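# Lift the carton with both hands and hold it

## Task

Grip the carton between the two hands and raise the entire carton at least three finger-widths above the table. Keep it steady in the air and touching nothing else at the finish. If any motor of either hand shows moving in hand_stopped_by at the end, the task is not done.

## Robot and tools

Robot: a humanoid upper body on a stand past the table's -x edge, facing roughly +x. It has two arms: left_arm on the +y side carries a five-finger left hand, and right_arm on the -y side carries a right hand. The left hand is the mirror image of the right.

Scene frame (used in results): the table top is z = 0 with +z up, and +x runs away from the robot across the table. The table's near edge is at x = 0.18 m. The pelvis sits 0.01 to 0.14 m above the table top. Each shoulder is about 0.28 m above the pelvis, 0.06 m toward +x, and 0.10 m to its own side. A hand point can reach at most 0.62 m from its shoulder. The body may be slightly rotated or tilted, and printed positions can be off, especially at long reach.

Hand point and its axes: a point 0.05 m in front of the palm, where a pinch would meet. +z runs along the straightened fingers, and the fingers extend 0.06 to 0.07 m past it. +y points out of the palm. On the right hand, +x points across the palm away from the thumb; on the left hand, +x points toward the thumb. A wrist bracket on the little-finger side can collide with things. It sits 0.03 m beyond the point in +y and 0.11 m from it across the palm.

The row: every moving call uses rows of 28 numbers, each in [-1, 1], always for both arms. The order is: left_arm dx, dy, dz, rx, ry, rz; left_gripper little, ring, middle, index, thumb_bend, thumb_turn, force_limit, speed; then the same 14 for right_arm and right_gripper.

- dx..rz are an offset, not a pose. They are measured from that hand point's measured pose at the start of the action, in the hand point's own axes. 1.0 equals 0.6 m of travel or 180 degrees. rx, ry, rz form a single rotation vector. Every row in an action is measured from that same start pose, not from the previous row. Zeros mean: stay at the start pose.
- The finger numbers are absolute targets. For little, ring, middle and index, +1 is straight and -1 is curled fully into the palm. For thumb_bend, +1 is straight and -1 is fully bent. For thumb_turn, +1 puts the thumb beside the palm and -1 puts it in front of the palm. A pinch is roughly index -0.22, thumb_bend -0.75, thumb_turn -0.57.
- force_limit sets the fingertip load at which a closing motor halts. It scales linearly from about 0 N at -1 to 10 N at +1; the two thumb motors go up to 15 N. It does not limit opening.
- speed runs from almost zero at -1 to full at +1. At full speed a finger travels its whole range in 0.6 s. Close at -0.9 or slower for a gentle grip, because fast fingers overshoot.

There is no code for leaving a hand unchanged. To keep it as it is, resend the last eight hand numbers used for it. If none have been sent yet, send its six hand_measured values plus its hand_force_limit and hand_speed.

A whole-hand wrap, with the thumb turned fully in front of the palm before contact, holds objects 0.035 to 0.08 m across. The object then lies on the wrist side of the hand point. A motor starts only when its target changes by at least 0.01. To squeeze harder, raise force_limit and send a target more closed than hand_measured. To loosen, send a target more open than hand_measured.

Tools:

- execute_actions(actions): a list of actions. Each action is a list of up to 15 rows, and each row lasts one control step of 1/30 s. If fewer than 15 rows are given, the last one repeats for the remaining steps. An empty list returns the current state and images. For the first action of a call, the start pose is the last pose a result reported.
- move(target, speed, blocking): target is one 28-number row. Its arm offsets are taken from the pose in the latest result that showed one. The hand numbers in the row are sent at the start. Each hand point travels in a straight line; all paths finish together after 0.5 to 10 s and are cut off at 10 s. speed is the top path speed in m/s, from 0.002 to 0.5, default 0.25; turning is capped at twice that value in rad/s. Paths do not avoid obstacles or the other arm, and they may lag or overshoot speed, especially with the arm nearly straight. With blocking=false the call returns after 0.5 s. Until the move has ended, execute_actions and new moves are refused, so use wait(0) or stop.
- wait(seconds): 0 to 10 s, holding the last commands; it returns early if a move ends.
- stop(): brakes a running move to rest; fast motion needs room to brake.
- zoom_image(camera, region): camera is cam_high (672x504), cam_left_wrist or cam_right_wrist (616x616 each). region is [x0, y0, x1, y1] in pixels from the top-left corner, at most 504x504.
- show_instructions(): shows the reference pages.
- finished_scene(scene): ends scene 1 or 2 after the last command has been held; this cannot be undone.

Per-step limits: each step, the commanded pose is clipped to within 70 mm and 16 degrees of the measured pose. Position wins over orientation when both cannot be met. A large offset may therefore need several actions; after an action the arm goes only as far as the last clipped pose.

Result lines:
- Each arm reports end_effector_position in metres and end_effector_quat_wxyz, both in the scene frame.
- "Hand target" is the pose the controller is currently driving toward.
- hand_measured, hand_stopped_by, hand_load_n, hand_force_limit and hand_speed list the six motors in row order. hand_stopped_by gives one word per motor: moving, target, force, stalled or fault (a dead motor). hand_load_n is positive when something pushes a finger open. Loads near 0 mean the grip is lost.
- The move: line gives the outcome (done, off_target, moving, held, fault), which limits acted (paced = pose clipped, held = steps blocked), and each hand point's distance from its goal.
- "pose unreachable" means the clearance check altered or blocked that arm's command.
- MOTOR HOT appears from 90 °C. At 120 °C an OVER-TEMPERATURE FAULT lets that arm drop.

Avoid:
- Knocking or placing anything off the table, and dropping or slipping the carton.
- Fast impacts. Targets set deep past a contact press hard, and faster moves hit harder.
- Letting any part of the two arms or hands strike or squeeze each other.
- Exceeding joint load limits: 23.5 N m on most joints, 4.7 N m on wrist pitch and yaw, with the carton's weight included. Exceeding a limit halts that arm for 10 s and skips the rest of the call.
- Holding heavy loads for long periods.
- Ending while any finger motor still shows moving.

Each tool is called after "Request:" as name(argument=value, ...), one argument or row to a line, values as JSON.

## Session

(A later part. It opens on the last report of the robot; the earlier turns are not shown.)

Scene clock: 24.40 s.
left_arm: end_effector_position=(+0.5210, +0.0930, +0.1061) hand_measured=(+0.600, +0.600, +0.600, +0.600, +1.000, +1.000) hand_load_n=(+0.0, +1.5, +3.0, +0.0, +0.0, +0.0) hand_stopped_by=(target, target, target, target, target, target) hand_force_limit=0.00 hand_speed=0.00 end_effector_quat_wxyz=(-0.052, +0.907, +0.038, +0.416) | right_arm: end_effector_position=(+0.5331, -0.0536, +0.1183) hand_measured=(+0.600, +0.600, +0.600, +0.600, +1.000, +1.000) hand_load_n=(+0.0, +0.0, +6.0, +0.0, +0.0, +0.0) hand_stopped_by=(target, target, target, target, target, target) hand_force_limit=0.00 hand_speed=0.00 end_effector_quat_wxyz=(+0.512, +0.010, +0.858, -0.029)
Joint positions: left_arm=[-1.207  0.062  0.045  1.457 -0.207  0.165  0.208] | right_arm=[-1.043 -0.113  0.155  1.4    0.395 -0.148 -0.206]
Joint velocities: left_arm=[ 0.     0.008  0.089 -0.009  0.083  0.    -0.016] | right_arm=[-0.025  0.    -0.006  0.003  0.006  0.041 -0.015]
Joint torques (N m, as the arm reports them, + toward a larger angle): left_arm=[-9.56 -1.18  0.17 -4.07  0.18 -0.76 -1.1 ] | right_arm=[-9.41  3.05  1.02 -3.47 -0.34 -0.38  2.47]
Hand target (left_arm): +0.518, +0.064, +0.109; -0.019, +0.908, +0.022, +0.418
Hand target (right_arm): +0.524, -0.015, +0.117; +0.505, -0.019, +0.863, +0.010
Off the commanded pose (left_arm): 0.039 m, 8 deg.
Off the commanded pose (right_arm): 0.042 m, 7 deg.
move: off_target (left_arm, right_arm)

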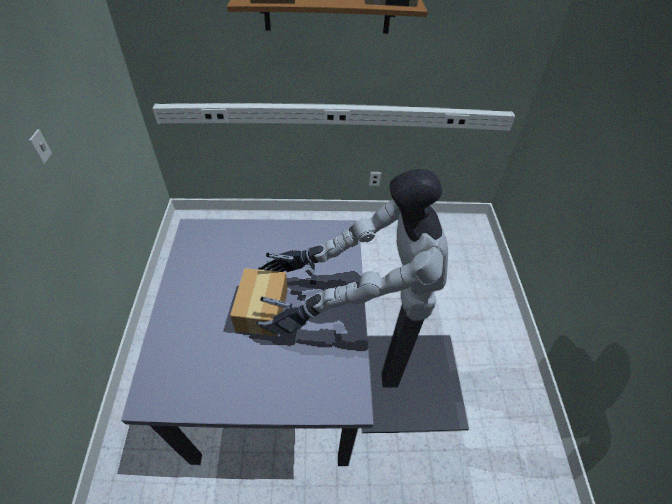

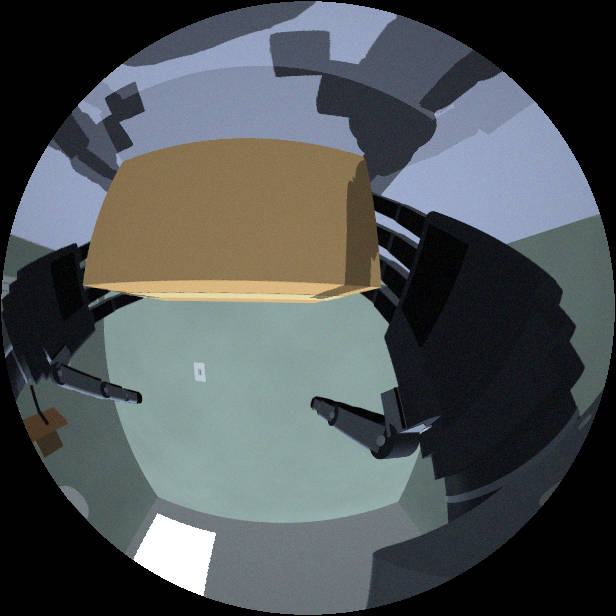

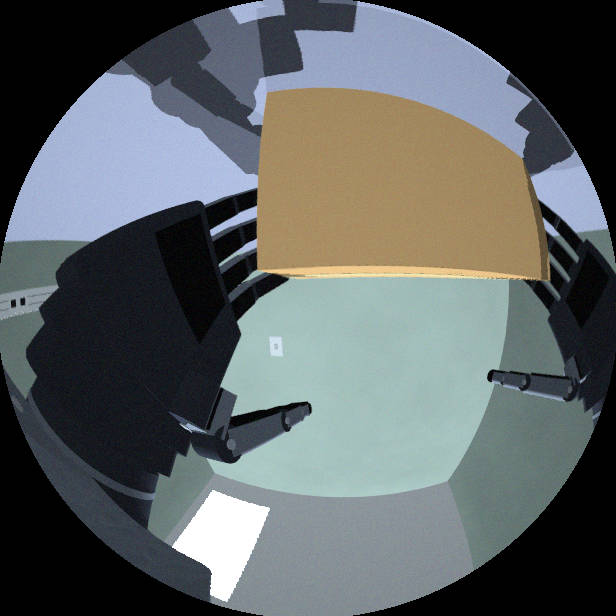

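Request:
execute_actions(
  actions=[
    [[-0.043,0.07,-0.055,-0.05,0,0,0.6,0.6,0.6,0.6,1,1,0,0,0.033,0.07,-0.06,-0.05,0,0,0.6,0.6,0.6,0.6,1,1,0,0]],
    [[-0.043,0.07,-0.055,-0.05,0,0,0.6,0.6,0.6,0.6,1,1,0,0,0.033,0.07,-0.06,-0.05,0,0,0.6,0.6,0.6,0.6,1,1,0,0]],
    [[-0.043,0.07,-0.055,-0.05,0,0,0.6,0.6,0.6,0.6,1,1,0,0,0.033,0.07,-0.06,-0.05,0,0,0.6,0.6,0.6,0.6,1,1,0,0]],
    [[-0.043,0.07,-0.055,-0.05,0,0,0.6,0.6,0.6,0.6,1,1,0,0,0.033,0.07,-0.06,-0.05,0,0,0.6,0.6,0.6,0.6,1,1,0,0]],
  ],
)

Scene clock: 26.53 s.
left_arm: end_effector_position=(+0.4427, +0.1150, +0.1052) hand_measured=(+0.600, +0.600, +0.600, +0.600, +1.000, +1.000) hand_load_n=(+0.0, +2.5, +6.5, +0.0, +0.0, +0.0) hand_stopped_by=(target, target, target, target, target, target) hand_force_limit=0.00 hand_speed=0.00 end_effector_quat_wxyz=(+0.036, +0.844, -0.017, +0.535) | right_arm: end_effector_position=(+0.4156, -0.0608, +0.1069) hand_measured=(+0.600, +0.600, +0.602, +0.600, +1.000, +1.000) hand_load_n=(+0.0, +0.0, +8.5, +0.0, +0.0, +0.0) hand_stopped_by=(target, target, target, target, target, target) hand_force_limit=0.00 hand_speed=0.00 end_effector_quat_wxyz=(+0.582, -0.012, +0.811, +0.056)
Joint positions: left_arm=[-0.499  0.202 -0.073  0.661 -0.242  0.012 -0.083] | right_arm=[-0.304 -0.252  0.345  0.597  0.453 -0.315 -0.153]
Joint velocities: left_arm=[ 0.025  0.028 -0.055 -0.06  -0.038  0.046  0.032] | right_arm=[ 0.006 -0.046  0.08  -0.028  0.063  0.    -0.042]
Joint torques (N m, as the arm reports them, + toward a larger angle): left_arm=[-4.79 -1.77 -2.1  -3.99 -0.03 -0.28 -1.75] | right_arm=[-5.15  1.78  3.55 -4.02 -0.79 -0.33  3.21]
Hand target (left_arm): +0.429, +0.074, +0.099; +0.088, +0.849, -0.042, +0.519
Hand target (right_arm): +0.402, -0.020, +0.107; +0.572, -0.047, +0.812, +0.104
Off the commanded pose (left_arm): 0.048 m, 7 deg.
Off the commanded pose (right_arm): 0.043 m, 7 deg.

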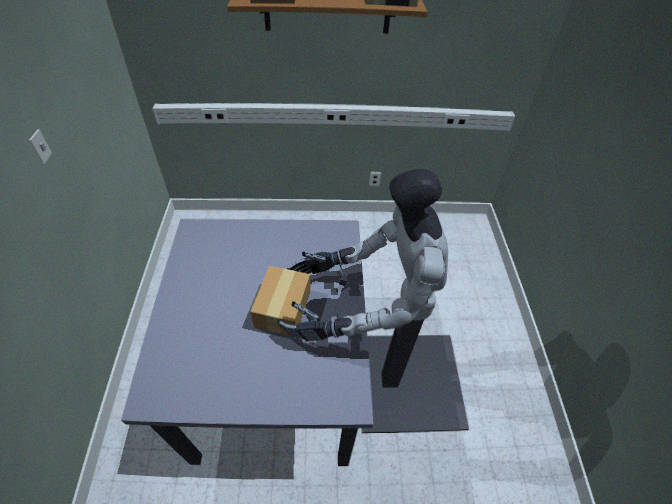

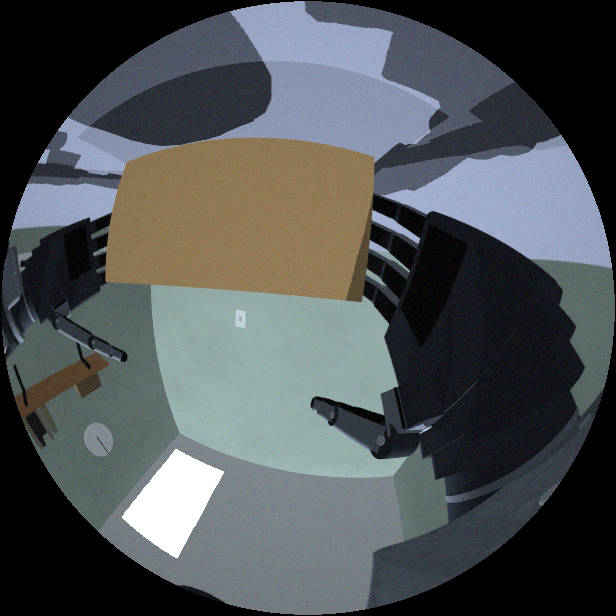

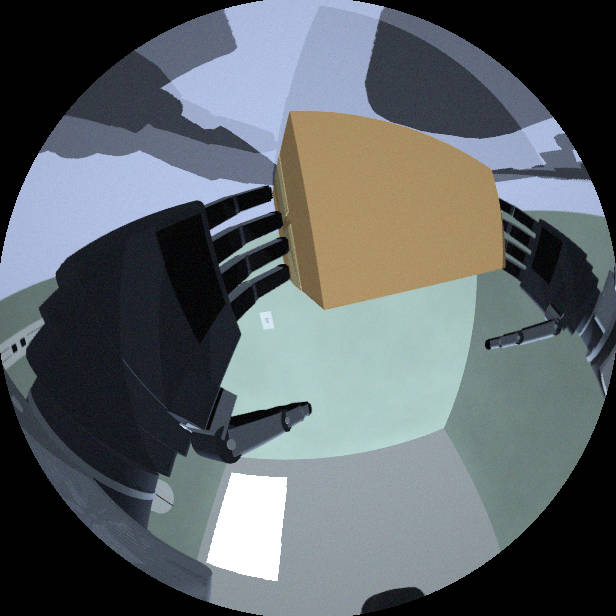

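Works. Drag further, mostly left to square it.

Request:
execute_actions(
  actions=[
    [[-0.025,0.07,-0.075,-0.04,0,0,0.6,0.6,0.6,0.6,1,1,0,0,0.01,0.07,-0.02,-0.04,0,0,0.6,0.6,0.6,0.6,1,1,0,0]],
    [[-0.025,0.07,-0.075,-0.04,0,0,0.6,0.6,0.6,0.6,1,1,0,0,0.01,0.07,-0.02,-0.04,0,0,0.6,0.6,0.6,0.6,1,1,0,0]],
    [[-0.025,0.07,-0.075,-0.04,0,0,0.6,0.6,0.6,0.6,1,1,0,0,0.015,0.07,-0.04,-0.04,0,0,0.6,0.6,0.6,0.6,1,1,0,0]],
    [[-0.025,0.07,-0.075,-0.04,0,0,0.6,0.6,0.6,0.6,1,1,0,0,0.015,0.07,-0.04,-0.04,0,0,0.6,0.6,0.6,0.6,1,1,0,0]],
  ],
)

Scene clock: 28.63 s.
left_arm: end_effector_position=(+0.2587, +0.1045, +0.1042) hand_measured=(+0.600, +0.600, +0.600, +0.600, +1.000, +1.000) hand_load_n=(+0.0, +0.0, +0.5, +4.0, +0.0, +0.0) hand_stopped_by=(target, target, target, target, target, target) hand_force_limit=0.00 hand_speed=0.00 end_effector_quat_wxyz=(+0.061, +0.849, -0.077, +0.520) | right_arm: end_effector_position=(+0.3683, -0.0538, +0.1062) hand_measured=(+0.600, +0.600, +0.600, +0.600, +1.000, +1.000) hand_load_n=(+7.5, +1.5, +0.0, +0.0, +0.0, +0.0) hand_stopped_by=(target, target, target, target, target, target) hand_force_limit=0.00 hand_speed=0.00 end_effector_quat_wxyz=(+0.596, -0.037, +0.799, +0.070)
Joint positions: left_arm=[ 0.33   0.413 -0.246 -0.063 -0.272 -0.126 -0.07 ] | right_arm=[-0.159 -0.34   0.521  0.504  0.49  -0.476 -0.211]
Joint velocities: left_arm=[-0.006  0.044 -0.04   0.003 -0.005 -0.016  0.054] | right_arm=[-0.012 -0.026  0.054 -0.006  0.023 -0.011 -0.029]
Joint torques (N m, as the arm reports them, + toward a larger angle): left_arm=[-1.08  0.82 -1.48 -4.45  0.6  -0.9  -1.23] | right_arm=[-3.28  1.16  2.85 -4.19 -0.61 -1.08  2.91]
Hand target (left_arm): +0.255, +0.082, +0.109; +0.094, +0.842, -0.096, +0.522
Hand target (right_arm): +0.354, -0.019, +0.110; +0.590, -0.063, +0.796, +0.117
Off the commanded pose (left_arm): 0.028 m, 5 deg.
Off the commanded pose (right_arm): 0.038 m, 6 deg.

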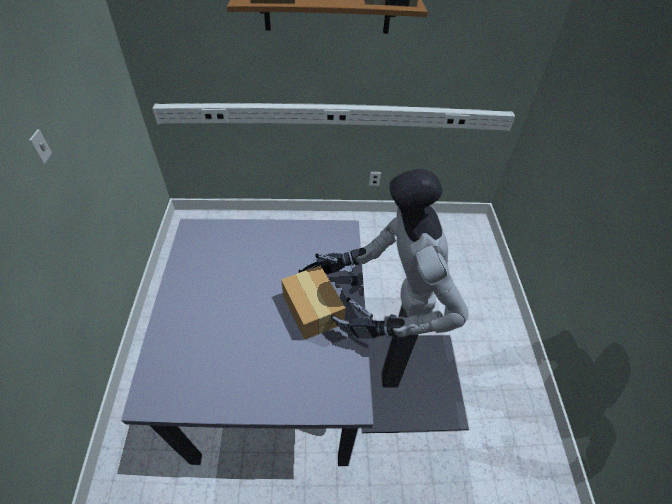

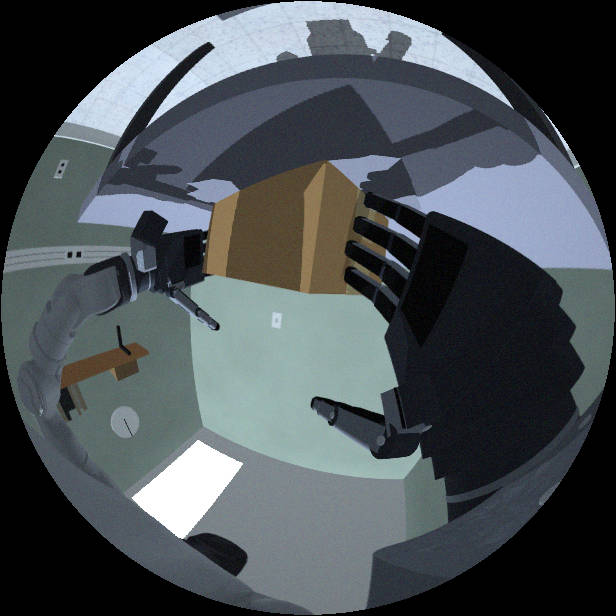

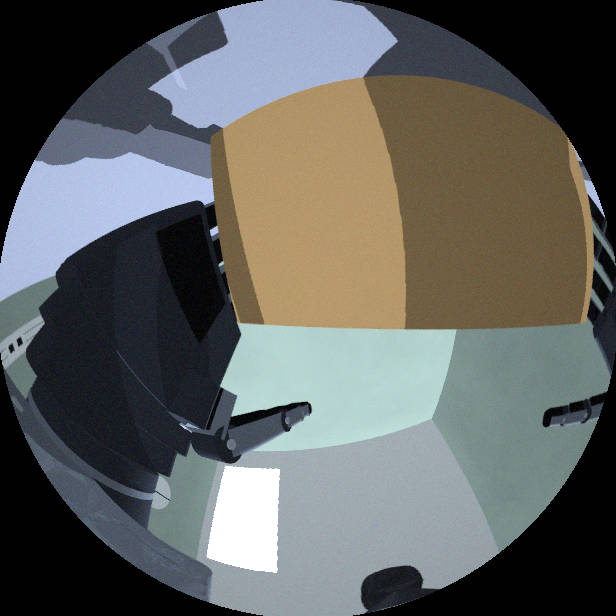

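Request:
move(
  target=[0,-0.17,0.0,0.05,0,0,0.7,0.7,0.7,0.7,1,1,0,0,0,-0.08,0,0.04,0,0,0.7,0.7,0.7,0.7,1,1,0,0],
  speed=0.15,
)

Request:
move(
  target=[0.1,0,0.21,0,-0.02,0,0.7,0.7,0.7,0.7,1,1,0,0,-0.01,0,0.04,0,0,0,0.7,0.7,0.7,0.7,1,1,0,0],
  speed=0.15,
)

Request:
move(
  target=[0,0.15,0,0,0,0,0.7,0.7,0.7,0.7,1,1,0,0,0,0.1,0,0,0,0,0.7,0.7,0.7,0.7,1,1,0,0],
  speed=0.07,
)

Scene clock: 29.80 s.
left_arm: end_effector_position=(+0.2808, +0.2045, +0.1053) hand_measured=(+0.700, +0.700, +0.700, +0.700, +1.000, +1.000) hand_load_n=(+0.0, +0.0, +0.0, +0.0, +0.0, +0.0) hand_stopped_by=(target, target, target, target, target, target) hand_force_limit=0.00 hand_speed=0.00 end_effector_quat_wxyz=(-0.005, +0.849, -0.032, +0.528) | right_arm: end_effector_position=(+0.3750, -0.0991, +0.1025) hand_measured=(+0.700, +0.700, +0.700, +0.700, +1.000, +1.000) hand_load_n=(+0.0, +0.0, +0.0, +0.0, +0.0, +0.0) hand_stopped_by=(target, target, target, target, target, target) hand_force_limit=0.00 hand_speed=0.00 end_effector_quat_wxyz=(+0.596, -0.002, +0.803, +0.021)
Joint positions: left_arm=[ 0.266  0.516 -0.033  0.121 -0.426 -0.183 -0.175] | right_arm=[-0.128 -0.376  0.451  0.514  0.514 -0.488 -0.236]
Joint velocities: left_arm=[-0.003  0.003 -0.003  0.003  0.     0.    -0.004] | right_arm=[-0.011 -0.012 -0.002 -0.006  0.011  0.     0.   ]
Joint torques (N m, as the arm reports them, + toward a larger angle): left_arm=[-0.46  2.1   1.15 -2.51 -0.26 -1.08 -0.13] | right_arm=[-2.93 -2.78 -0.55 -2.45  0.31 -1.46  0.03]
Hand target (left_arm): +0.281, +0.205, +0.106; -0.003, +0.848, -0.030, +0.529
Hand target (right_arm): +0.375, -0.101, +0.102; +0.596, +0.001, +0.803, +0.020
Off the commanded pose (left_arm): 0.004 m, 1 deg.
Off the commanded pose (right_arm): 0.002 m, 0 deg.
move: off_target (left_arm)

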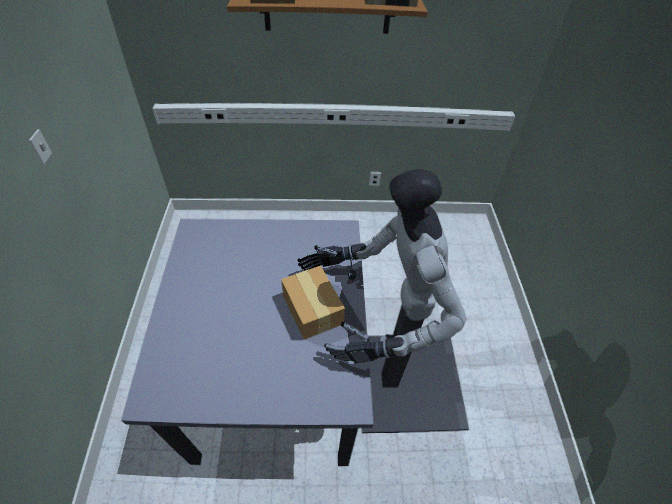

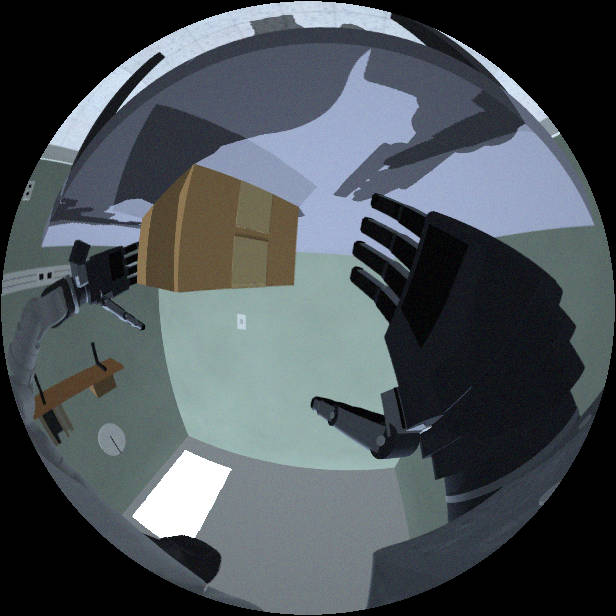

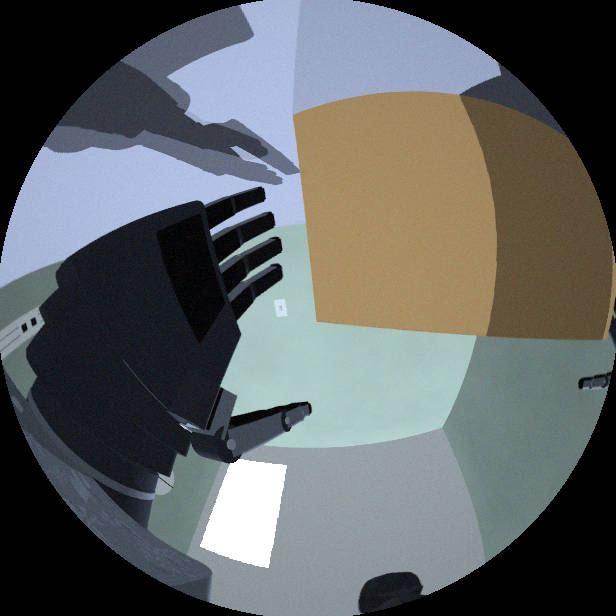

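Scene clock: 31.27 s.
left_arm: end_effector_position=(+0.4195, +0.1836, +0.1070) hand_measured=(+0.700, +0.700, +0.700, +0.700, +1.000, +1.000) hand_load_n=(+0.0, +0.0, +0.0, +0.0, +0.0, +0.0) hand_stopped_by=(target, target, target, target, target, target) hand_force_limit=0.00 hand_speed=0.00 end_effector_quat_wxyz=(+0.008, +0.866, -0.029, +0.500) | right_arm: end_effector_position=(+0.3994, -0.0984, +0.1010) hand_measured=(+0.700, +0.700, +0.700, +0.700, +1.000, +1.000) hand_load_n=(+0.0, +0.0, +0.0, +0.0, +0.0, +0.0) hand_stopped_by=(target, target, target, target, target, target) hand_force_limit=0.00 hand_speed=0.00 end_effector_quat_wxyz=(+0.597, -0.006, +0.802, +0.020)
Joint positions: left_arm=[-0.386  0.47  -0.107  0.462 -0.416  0.181 -0.131] | right_arm=[-0.245 -0.354  0.438  0.642  0.538 -0.481 -0.195]
Joint velocities: left_arm=[ 0.008  0.009 -0.015  0.003 -0.008  0.     0.   ] | right_arm=[ 0.011  0.     0.     0.    -0.006  0.     0.   ]
Joint torques (N m, as the arm reports them, + toward a larger angle): left_arm=[-4.82  2.42  0.93 -3.    0.16 -1.07 -0.13] | right_arm=[-4.1  -2.67 -0.62 -2.4   0.44 -1.35  0.21]
Hand target (left_arm): +0.419, +0.183, +0.106; +0.009, +0.866, -0.031, +0.499
Hand target (right_arm): +0.400, -0.099, +0.101; +0.596, -0.003, +0.803, +0.021
Off the commanded pose (left_arm): 0.015 m, 2 deg.
Off the commanded pose (right_arm): 0.000 m, 0 deg.
move: off_target (left_arm)

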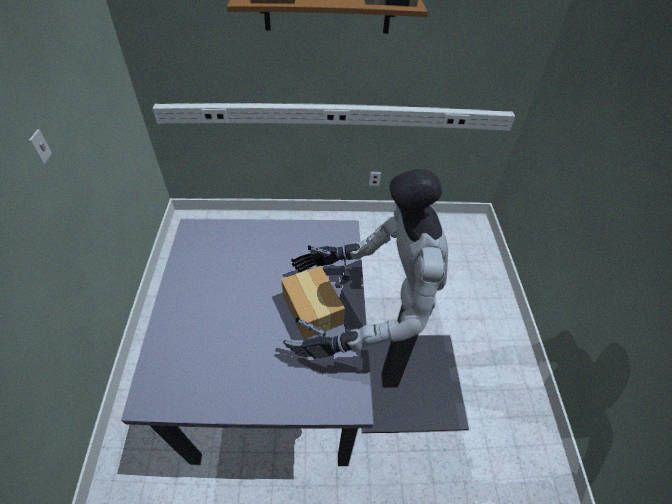

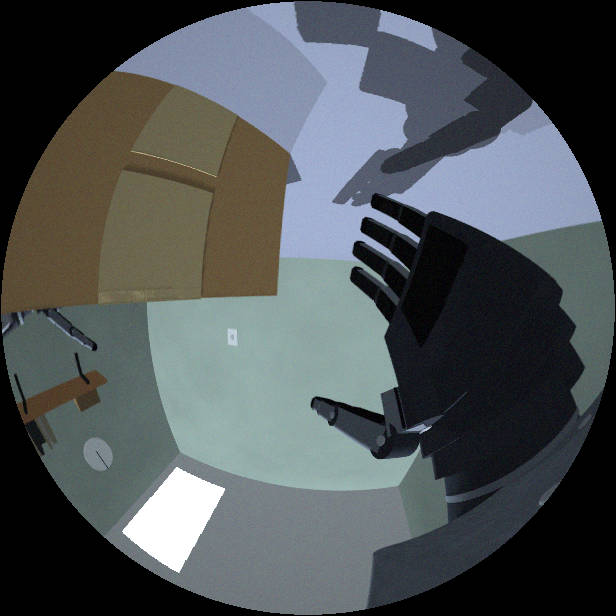

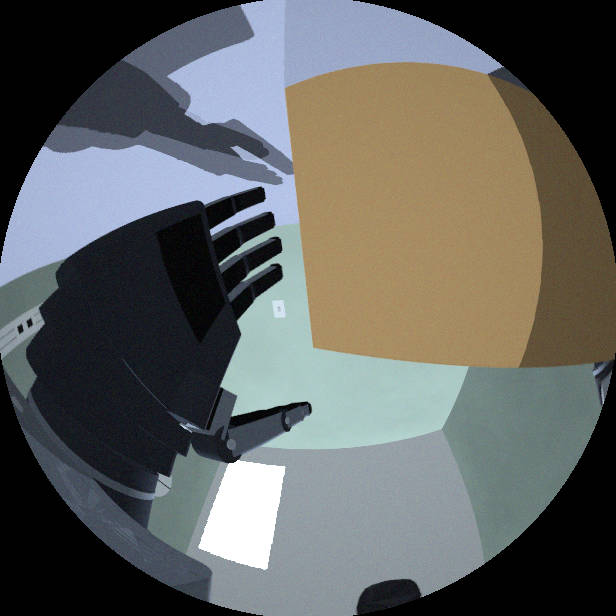

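Scene clock: 32.83 s.
left_arm: end_effector_position=(+0.4135, +0.1085, +0.0991) hand_measured=(+0.700, +0.700, +0.700, +0.700, +1.000, +1.000) hand_load_n=(+2.0, +0.0, +0.0, +0.0, +0.0, +0.0) hand_stopped_by=(target, target, target, target, target, target) hand_force_limit=0.00 hand_speed=0.00 end_effector_quat_wxyz=(-0.014, +0.868, -0.029, +0.496) | right_arm: end_effector_position=(+0.4003, -0.0548, +0.1024) hand_measured=(+0.700, +0.700, +0.700, +0.700, +1.000, +1.000) hand_load_n=(+0.0, +0.0, +0.0, +0.0, +0.0, +0.0) hand_stopped_by=(target, target, target, target, target, target) hand_force_limit=0.00 hand_speed=0.00 end_effector_quat_wxyz=(+0.598, +0.005, +0.802, +0.001)
Joint positions: left_arm=[-0.338  0.295 -0.26   0.254 -0.343  0.292  0.177] | right_arm=[-0.274 -0.245  0.526  0.597  0.435 -0.431 -0.421]
Joint velocities: left_arm=[ 0.008  0.002  0.     0.    -0.002  0.     0.011] | right_arm=[-0.005  0.006  0.012  0.005  0.011  0.    -0.014]
Joint torques (N m, as the arm reports them, + toward a larger angle): left_arm=[-4.52  0.19 -0.06 -4.28 -0.04 -0.82 -0.51] | right_arm=[-4.96  0.03  1.2  -3.04 -0.33 -1.16  0.82]
Hand target (left_arm): +0.410, +0.094, +0.099; +0.005, +0.869, -0.035, +0.494
Hand target (right_arm): +0.398, -0.040, +0.105; +0.599, -0.005, +0.800, +0.019
Off the commanded pose (left_arm): 0.016 m, 3 deg.
Off the commanded pose (right_arm): 0.017 m, 2 deg.
move: off_target (left_arm, right_arm)

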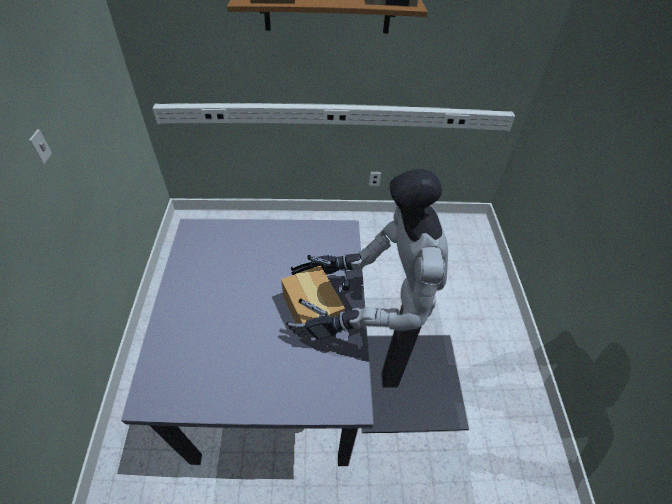

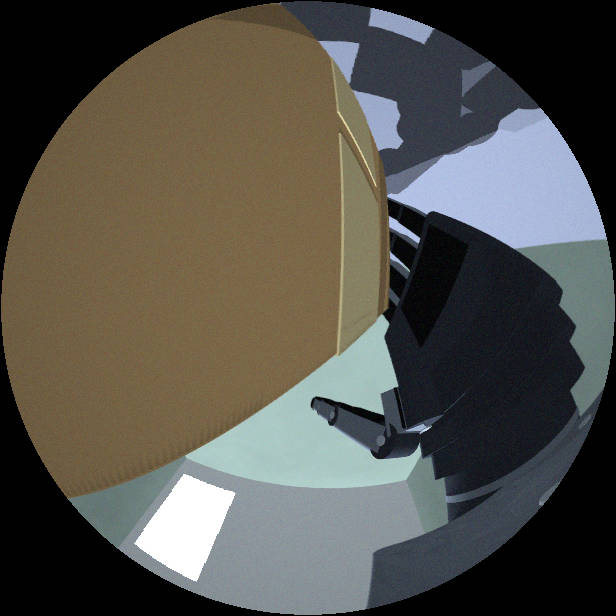

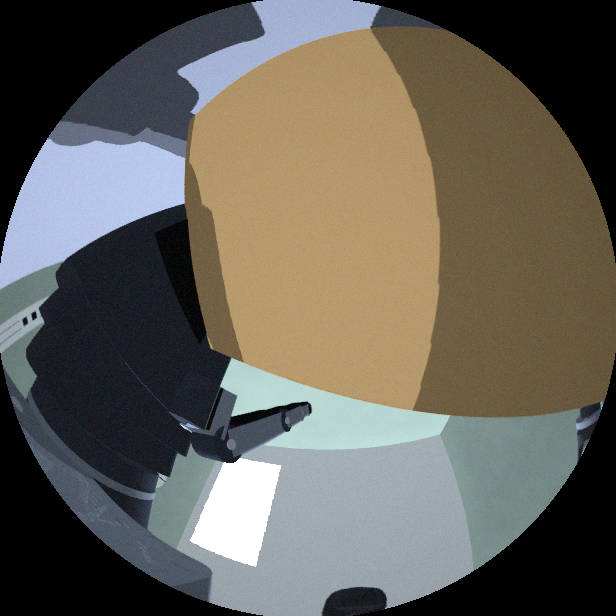

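Request:
move(
  target=[-0.04,-0.02,-0.09,-0.02,0,0,0.7,0.7,0.7,0.7,1,1,0,0,0,0,0,0,0,0,0.7,0.7,0.7,0.7,1,1,0,0],
  speed=0.1,
)

Request:
move(
  target=[0,0.11,0,-0.02,0,0,0.7,0.7,0.7,0.7,1,1,0,0,0,0.08,0,-0.02,0,0,0.7,0.7,0.7,0.7,1,1,0,0],
  speed=0.05,
)

Scene clock: 33.83 s.
left_arm: end_effector_position=(+0.3578, +0.1293, +0.1046) hand_measured=(+0.700, +0.700, +0.700, +0.700, +1.000, +1.000) hand_load_n=(+0.0, +1.0, +0.0, +0.0, +0.0, +0.0) hand_stopped_by=(target, target, target, target, target, target) hand_force_limit=0.00 hand_speed=0.00 end_effector_quat_wxyz=(+0.002, +0.867, -0.045, +0.497) | right_arm: end_effector_position=(+0.4005, -0.0556, +0.1023) hand_measured=(+0.700, +0.700, +0.700, +0.700, +1.000, +1.000) hand_load_n=(+0.0, +0.0, +0.0, +0.0, +0.0, +0.0) hand_stopped_by=(target, target, target, target, target, target) hand_force_limit=0.00 hand_speed=0.00 end_effector_quat_wxyz=(+0.598, +0.004, +0.801, +0.000)
Joint positions: left_arm=[-0.068  0.431 -0.233 -0.005 -0.389  0.262  0.105] | right_arm=[-0.274 -0.247  0.526  0.598  0.435 -0.431 -0.423]
Joint velocities: left_arm=[-0.006  0.003 -0.021 -0.002 -0.009  0.     0.   ] | right_arm=[ 0.012  0.006  0.005 -0.012  0.     0.     0.   ]
Joint torques (N m, as the arm reports them, + toward a larger angle): left_arm=[-2.49  1.56  0.88 -4.01 -0.1  -0.99 -0.28] | right_arm=[-4.19 -1.63 -0.18 -2.77  0.07 -1.34  0.14]
Hand target (left_arm): +0.357, +0.127, +0.106; +0.008, +0.866, -0.045, +0.497
Hand target (right_arm): +0.400, -0.055, +0.102; +0.598, +0.005, +0.802, +0.001
Off the commanded pose (left_arm): 0.008 m, 1 deg.
Off the commanded pose (right_arm): 0.001 m, 0 deg.
move: off_target (left_arm)

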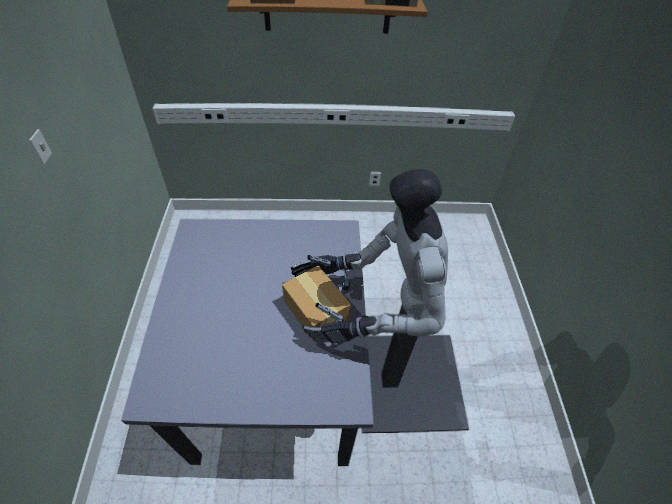

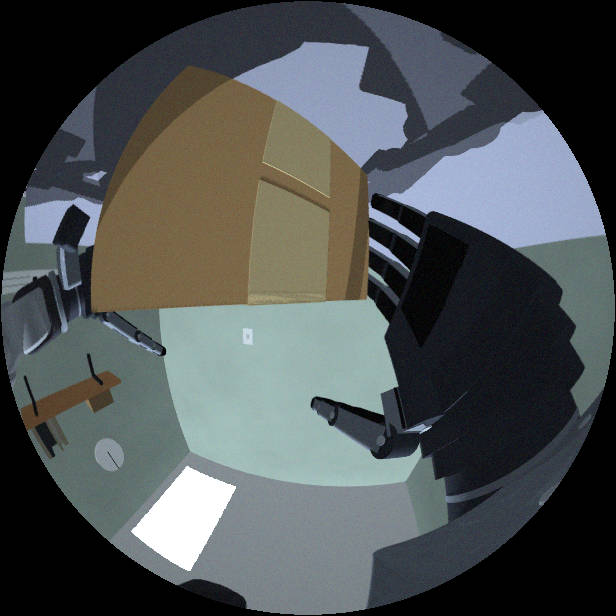

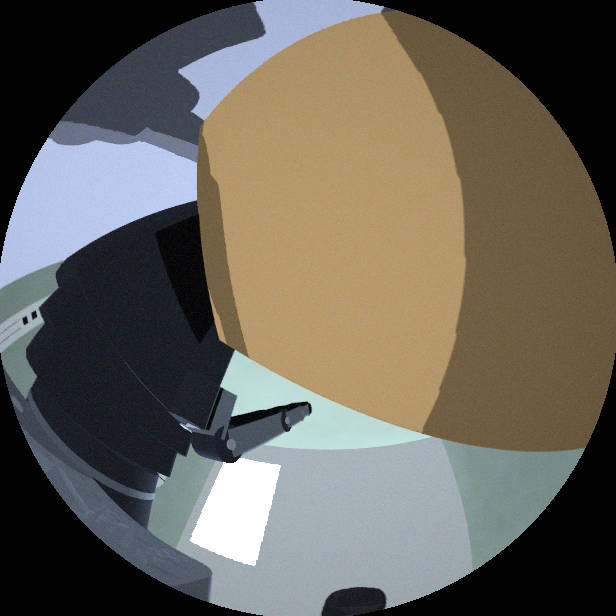

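Scene clock: 35.43 s.
left_arm: end_effector_position=(+0.3606, +0.1191, +0.0976) hand_measured=(+0.700, +0.700, +0.700, +0.700, +1.000, +1.000) hand_load_n=(+0.0, +5.5, +2.0, +0.5, +0.0, +0.0) hand_stopped_by=(target, target, target, target, target, target) hand_force_limit=0.00 hand_speed=0.00 end_effector_quat_wxyz=(-0.057, +0.865, -0.044, +0.497) | right_arm: end_effector_position=(+0.4057, -0.0554, +0.0949) hand_measured=(+0.700, +0.700, +0.700, +0.700, +1.000, +1.000) hand_load_n=(+0.0, +0.0, +0.0, +0.0, +0.0, +0.0) hand_stopped_by=(target, target, target, target, target, target) hand_force_limit=0.00 hand_speed=0.00 end_effector_quat_wxyz=(+0.593, +0.014, +0.804, -0.030)
Joint positions: left_arm=[-0.09   0.408 -0.356 -0.03  -0.35   0.282  0.329] | right_arm=[-0.323 -0.222  0.58   0.668  0.442 -0.444 -0.524]
Joint velocities: left_arm=[-0.021  0.035 -0.021  0.    -0.038  0.     0.034] | right_arm=[-0.015 -0.014  0.052  0.012  0.043 -0.019 -0.022]
Joint torques (N m, as the arm reports them, + toward a larger angle): left_arm=[-3.53 -1.72 -3.01 -5.53 -1.13 -0.86 -2.33] | right_arm=[-6.38  3.93  2.87 -4.05 -1.06 -0.86  2.73]
Hand target (left_arm): +0.349, +0.065, +0.102; +0.027, +0.867, -0.065, +0.493
Hand target (right_arm): +0.399, -0.010, +0.106; +0.600, -0.014, +0.800, +0.025
Off the commanded pose (left_arm): 0.056 m, 10 deg.
Off the commanded pose (right_arm): 0.049 m, 7 deg.
move: off_target (left_arm, right_arm)

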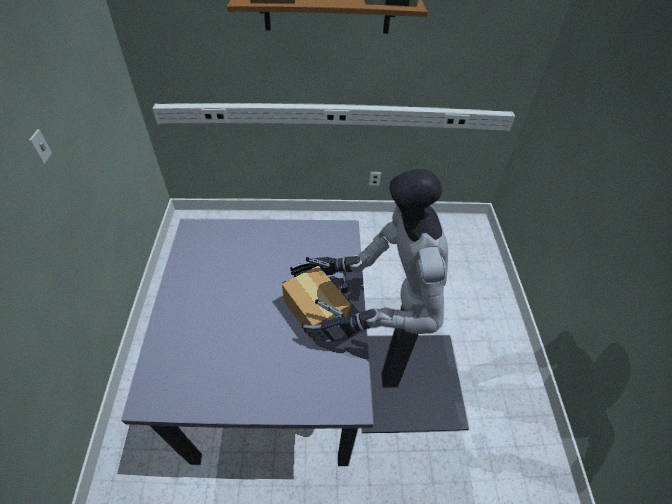

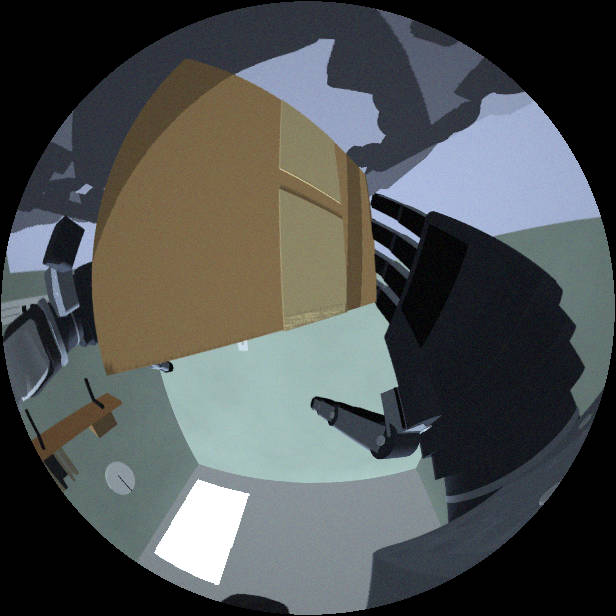

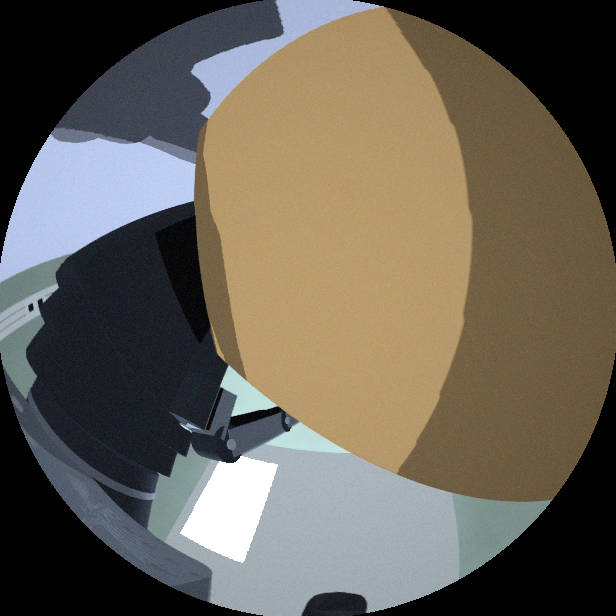

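Request:
execute_actions(
  actions=[
    [[0.03,0.06,0.045,-0.05,0,0,0.85,0.85,0.85,0.85,1,1,0,0,0,0.06,-0.03,-0.04,0,0,0.7,0.7,0.7,0.7,1,1,0,0]],
    [[0.03,0.06,0.045,-0.04,0,0,0.85,0.85,0.85,0.85,1,1,0,0,0,0.06,-0.03,-0.03,0,0,0.7,0.7,0.7,0.7,1,1,0,0]],
  ],
)

Scene clock: 36.53 s.
left_arm: end_effector_position=(+0.4349, +0.0948, +0.0992) hand_measured=(+0.850, +0.850, +0.850, +0.850, +1.000, +1.000) hand_load_n=(+0.0, +0.0, +0.0, +1.5, +0.0, +0.0) hand_stopped_by=(target, target, target, target, target, target) hand_force_limit=0.00 hand_speed=0.00 end_effector_quat_wxyz=(-0.007, +0.864, -0.084, +0.496) | right_arm: end_effector_position=(+0.3758, -0.0365, +0.0854) hand_measured=(+0.700, +0.700, +0.700, +0.700, +1.000, +1.000) hand_load_n=(+0.0, +2.0, +2.5, +0.0, +0.0, +0.0) hand_stopped_by=(target, target, target, target, target, target) hand_force_limit=0.00 hand_speed=0.00 end_effector_quat_wxyz=(+0.577, -0.018, +0.816, -0.010)
Joint positions: left_arm=[-0.507  0.352 -0.374  0.441 -0.401  0.236  0.13 ] | right_arm=[-0.242 -0.267  0.677  0.548  0.441 -0.406 -0.551]
Joint velocities: left_arm=[-0.014 -0.006 -0.031  0.051 -0.009 -0.053 -0.011] | right_arm=[-0.012 -0.003  0.021 -0.012  0.003  0.    -0.014]
Joint torques (N m, as the arm reports them, + toward a larger angle): left_arm=[-5.66 -0.57 -0.58 -3.65 -0.07 -0.74 -0.99] | right_arm=[-5.62  0.68  1.52 -4.1  -0.52 -1.29  1.74]
Hand target (left_arm): +0.427, +0.069, +0.097; +0.027, +0.866, -0.098, +0.490
Hand target (right_arm): +0.374, -0.012, +0.097; +0.587, -0.034, +0.809, +0.023
Off the commanded pose (left_arm): 0.024 m, 4 deg.
Off the commanded pose (right_arm): 0.027 m, 4 deg.

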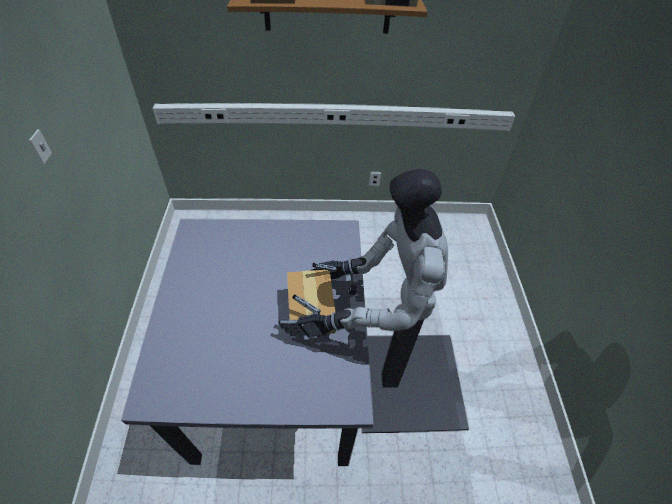

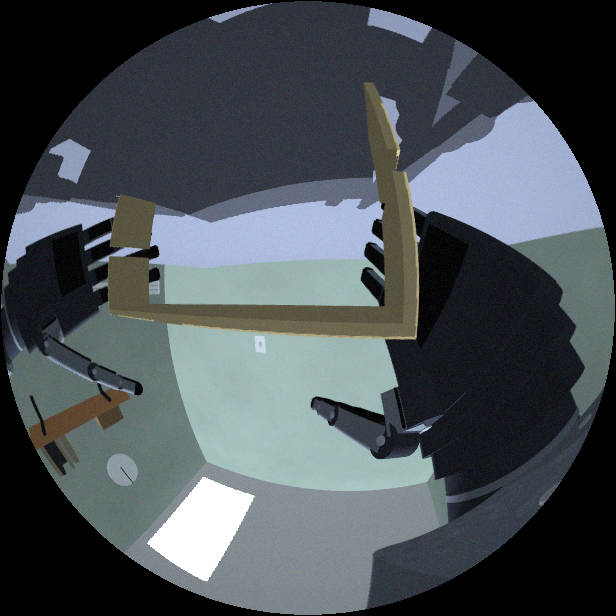

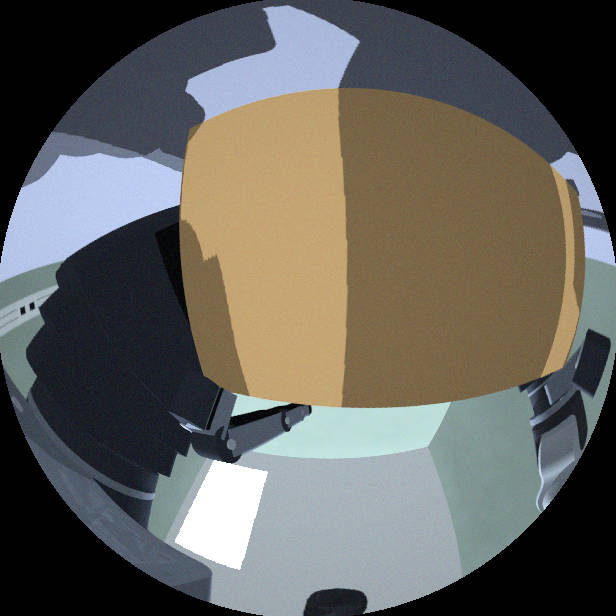

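Request:
move(
  target=[0,0,0,0,0,0.02,0.85,0.85,0.85,0.85,1,1,0,0,-0.04,-0.02,0.07,0,0,-0.01,0.85,0.85,0.85,0.85,1,1,0,0],
  speed=0.06,
)

Request:
execute_actions(
  actions=[
    [[0,0.04,0,-0.02,0,0,0.85,0.85,0.85,0.85,1,1,0,0,0,0.05,0,-0.02,0,0,0.85,0.85,0.85,0.85,1,1,0,0]],
    [[0,0.07,0,-0.03,0,0,0.3,0.3,0.3,0.3,1,1,0.2,-0.5,0,0.07,0,-0.03,0,0,0.3,0.3,0.3,0.3,1,1,0.2,-0.5]],
    [[0,0.07,0,-0.03,0,0,0.3,0.3,0.3,0.3,1,1,0.2,-0.5,0,0.07,0,-0.03,0,0,0.3,0.3,0.3,0.3,1,1,0.2,-0.5]],
  ],
)

Scene clock: 38.80 s.
left_arm: end_effector_position=(+0.4352, +0.1008, +0.0974) hand_measured=(+0.850, +0.850, +0.850, +0.850, +1.000, +1.000) hand_load_n=(+0.0, +0.0, +0.0, +0.5, +0.0, +0.0) hand_stopped_by=(target, target, target, target, target, target) hand_force_limit=0.00 hand_speed=0.00 end_effector_quat_wxyz=(-0.028, +0.863, -0.105, +0.494) | right_arm: end_effector_position=(+0.4213, -0.0495, +0.0904) hand_measured=(+0.850, +0.850, +0.850, +0.850, +1.000, +1.000) hand_load_n=(+0.0, +0.0, +0.0, +0.0, +0.0, +0.0) hand_stopped_by=(target, target, target, target, target, target) hand_force_limit=0.00 hand_speed=0.00 end_effector_quat_wxyz=(+0.574, -0.035, +0.818, -0.023)
Joint positions: left_arm=[-0.517  0.382 -0.396  0.431 -0.383  0.255  0.14 ] | right_arm=[-0.405 -0.29   0.615  0.657  0.504 -0.319 -0.459]
Joint velocities: left_arm=[ 0.018  0.008 -0.005 -0.009  0.002  0.     0.001] | right_arm=[-0.012 -0.011 -0.006 -0.012 -0.005  0.     0.   ]
Joint torques (N m, as the arm reports them, + toward a larger angle): left_arm=[-6.09  1.26  0.52 -3.93  0.48 -0.91 -0.12] | right_arm=[-5.7  -1.77 -0.59 -2.55  0.2  -1.38  0.17]
Hand target (left_arm): +0.435, +0.095, +0.100; -0.023, +0.861, -0.110, +0.496
Hand target (right_arm): +0.423, -0.048, +0.093; +0.576, -0.033, +0.817, -0.021
Off the commanded pose (left_arm): 0.006 m, 1 deg.
Off the commanded pose (right_arm): 0.005 m, 1 deg.
move: off_target (left_arm, right_arm)

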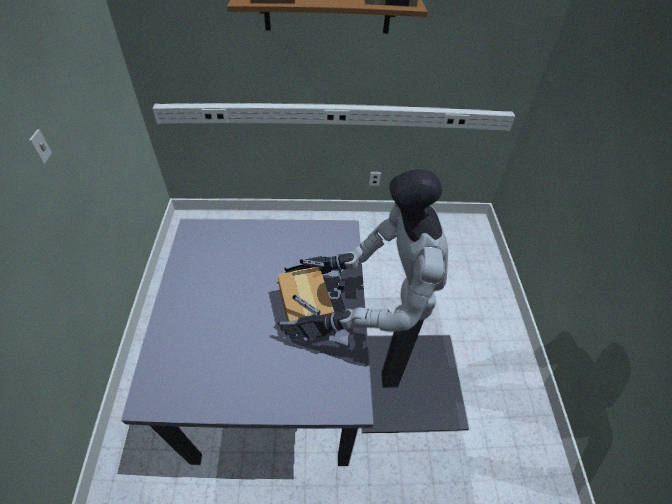

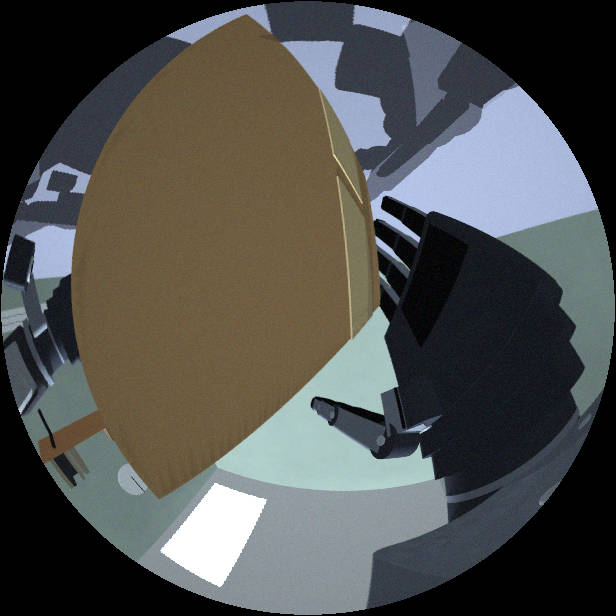

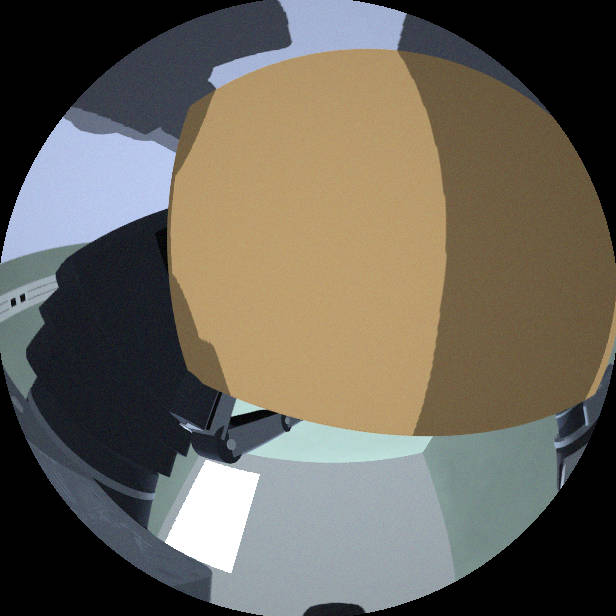

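Scene clock: 40.30 s.
left_arm: end_effector_position=(+0.4520, +0.1208, +0.0879) hand_measured=(+0.304, +0.576, +0.300, +0.300, +1.000, +1.000) hand_load_n=(+4.5, +0.0, +0.5, +0.0, +0.0, +0.0) hand_stopped_by=(force, force, target, target, target, target) hand_force_limit=0.20 hand_speed=-0.50 end_effector_quat_wxyz=(-0.082, +0.861, -0.107, +0.490) | right_arm: end_effector_position=(+0.4431, -0.0442, +0.0874) hand_measured=(+0.300, +0.302, +0.326, +0.300, +1.000, +1.000) hand_load_n=(+0.0, +3.0, +1.0, +0.0, +0.0, +0.0) hand_stopped_by=(target, target, force, target, target, target) hand_force_limit=0.20 hand_speed=-0.50 end_effector_quat_wxyz=(+0.586, -0.037, +0.809, -0.037)
Joint positions: left_arm=[-0.606  0.375 -0.43   0.595 -0.358  0.203  0.195] | right_arm=[-0.567 -0.193  0.642  0.994  0.534 -0.472 -0.423]
Joint velocities: left_arm=[-0.008  0.    -0.003  0.003 -0.003 -0.005  0.   ] | right_arm=[ 0.     0.     0.051  0.031  0.046 -0.033  0.   ]
Joint torques (N m, as the arm reports them, + toward a larger angle): left_arm=[-5.83 -2.26 -1.11 -4.43 -0.58 -1.03 -1.59] | right_arm=[-6.57  3.85  2.26 -3.07 -0.72 -0.35  2.62]
Hand target (left_arm): +0.440, +0.073, +0.086; -0.019, +0.864, -0.127, +0.487
Hand target (right_arm): +0.431, -0.002, +0.087; +0.580, -0.067, +0.812, +0.010
Off the commanded pose (left_arm): 0.050 m, 8 deg.
Off the commanded pose (right_arm): 0.045 m, 6 deg.

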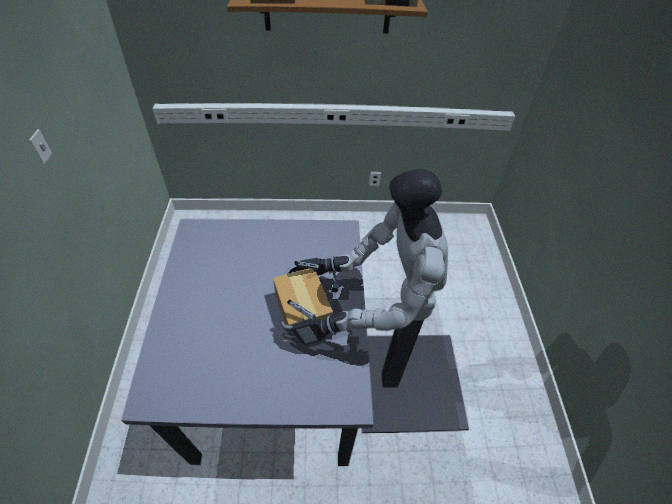

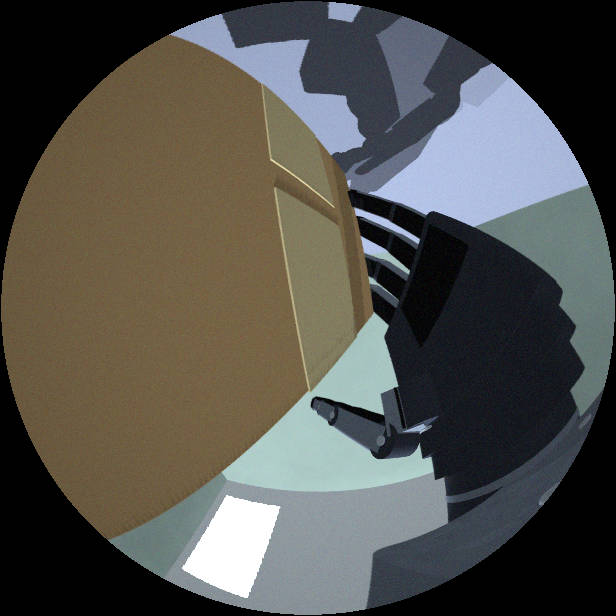

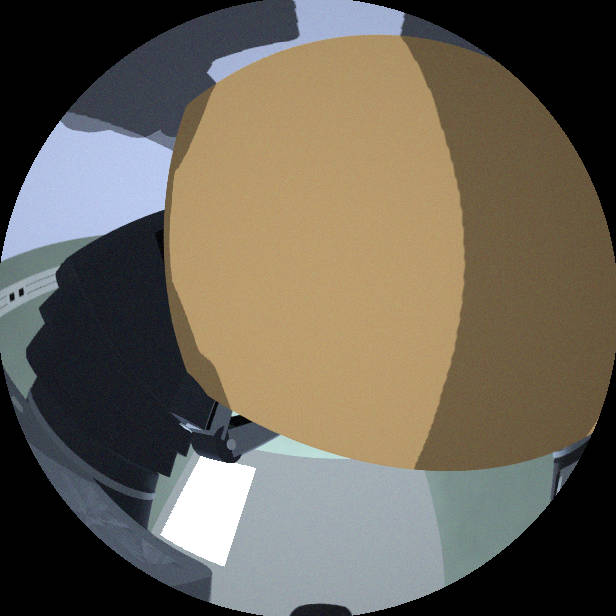

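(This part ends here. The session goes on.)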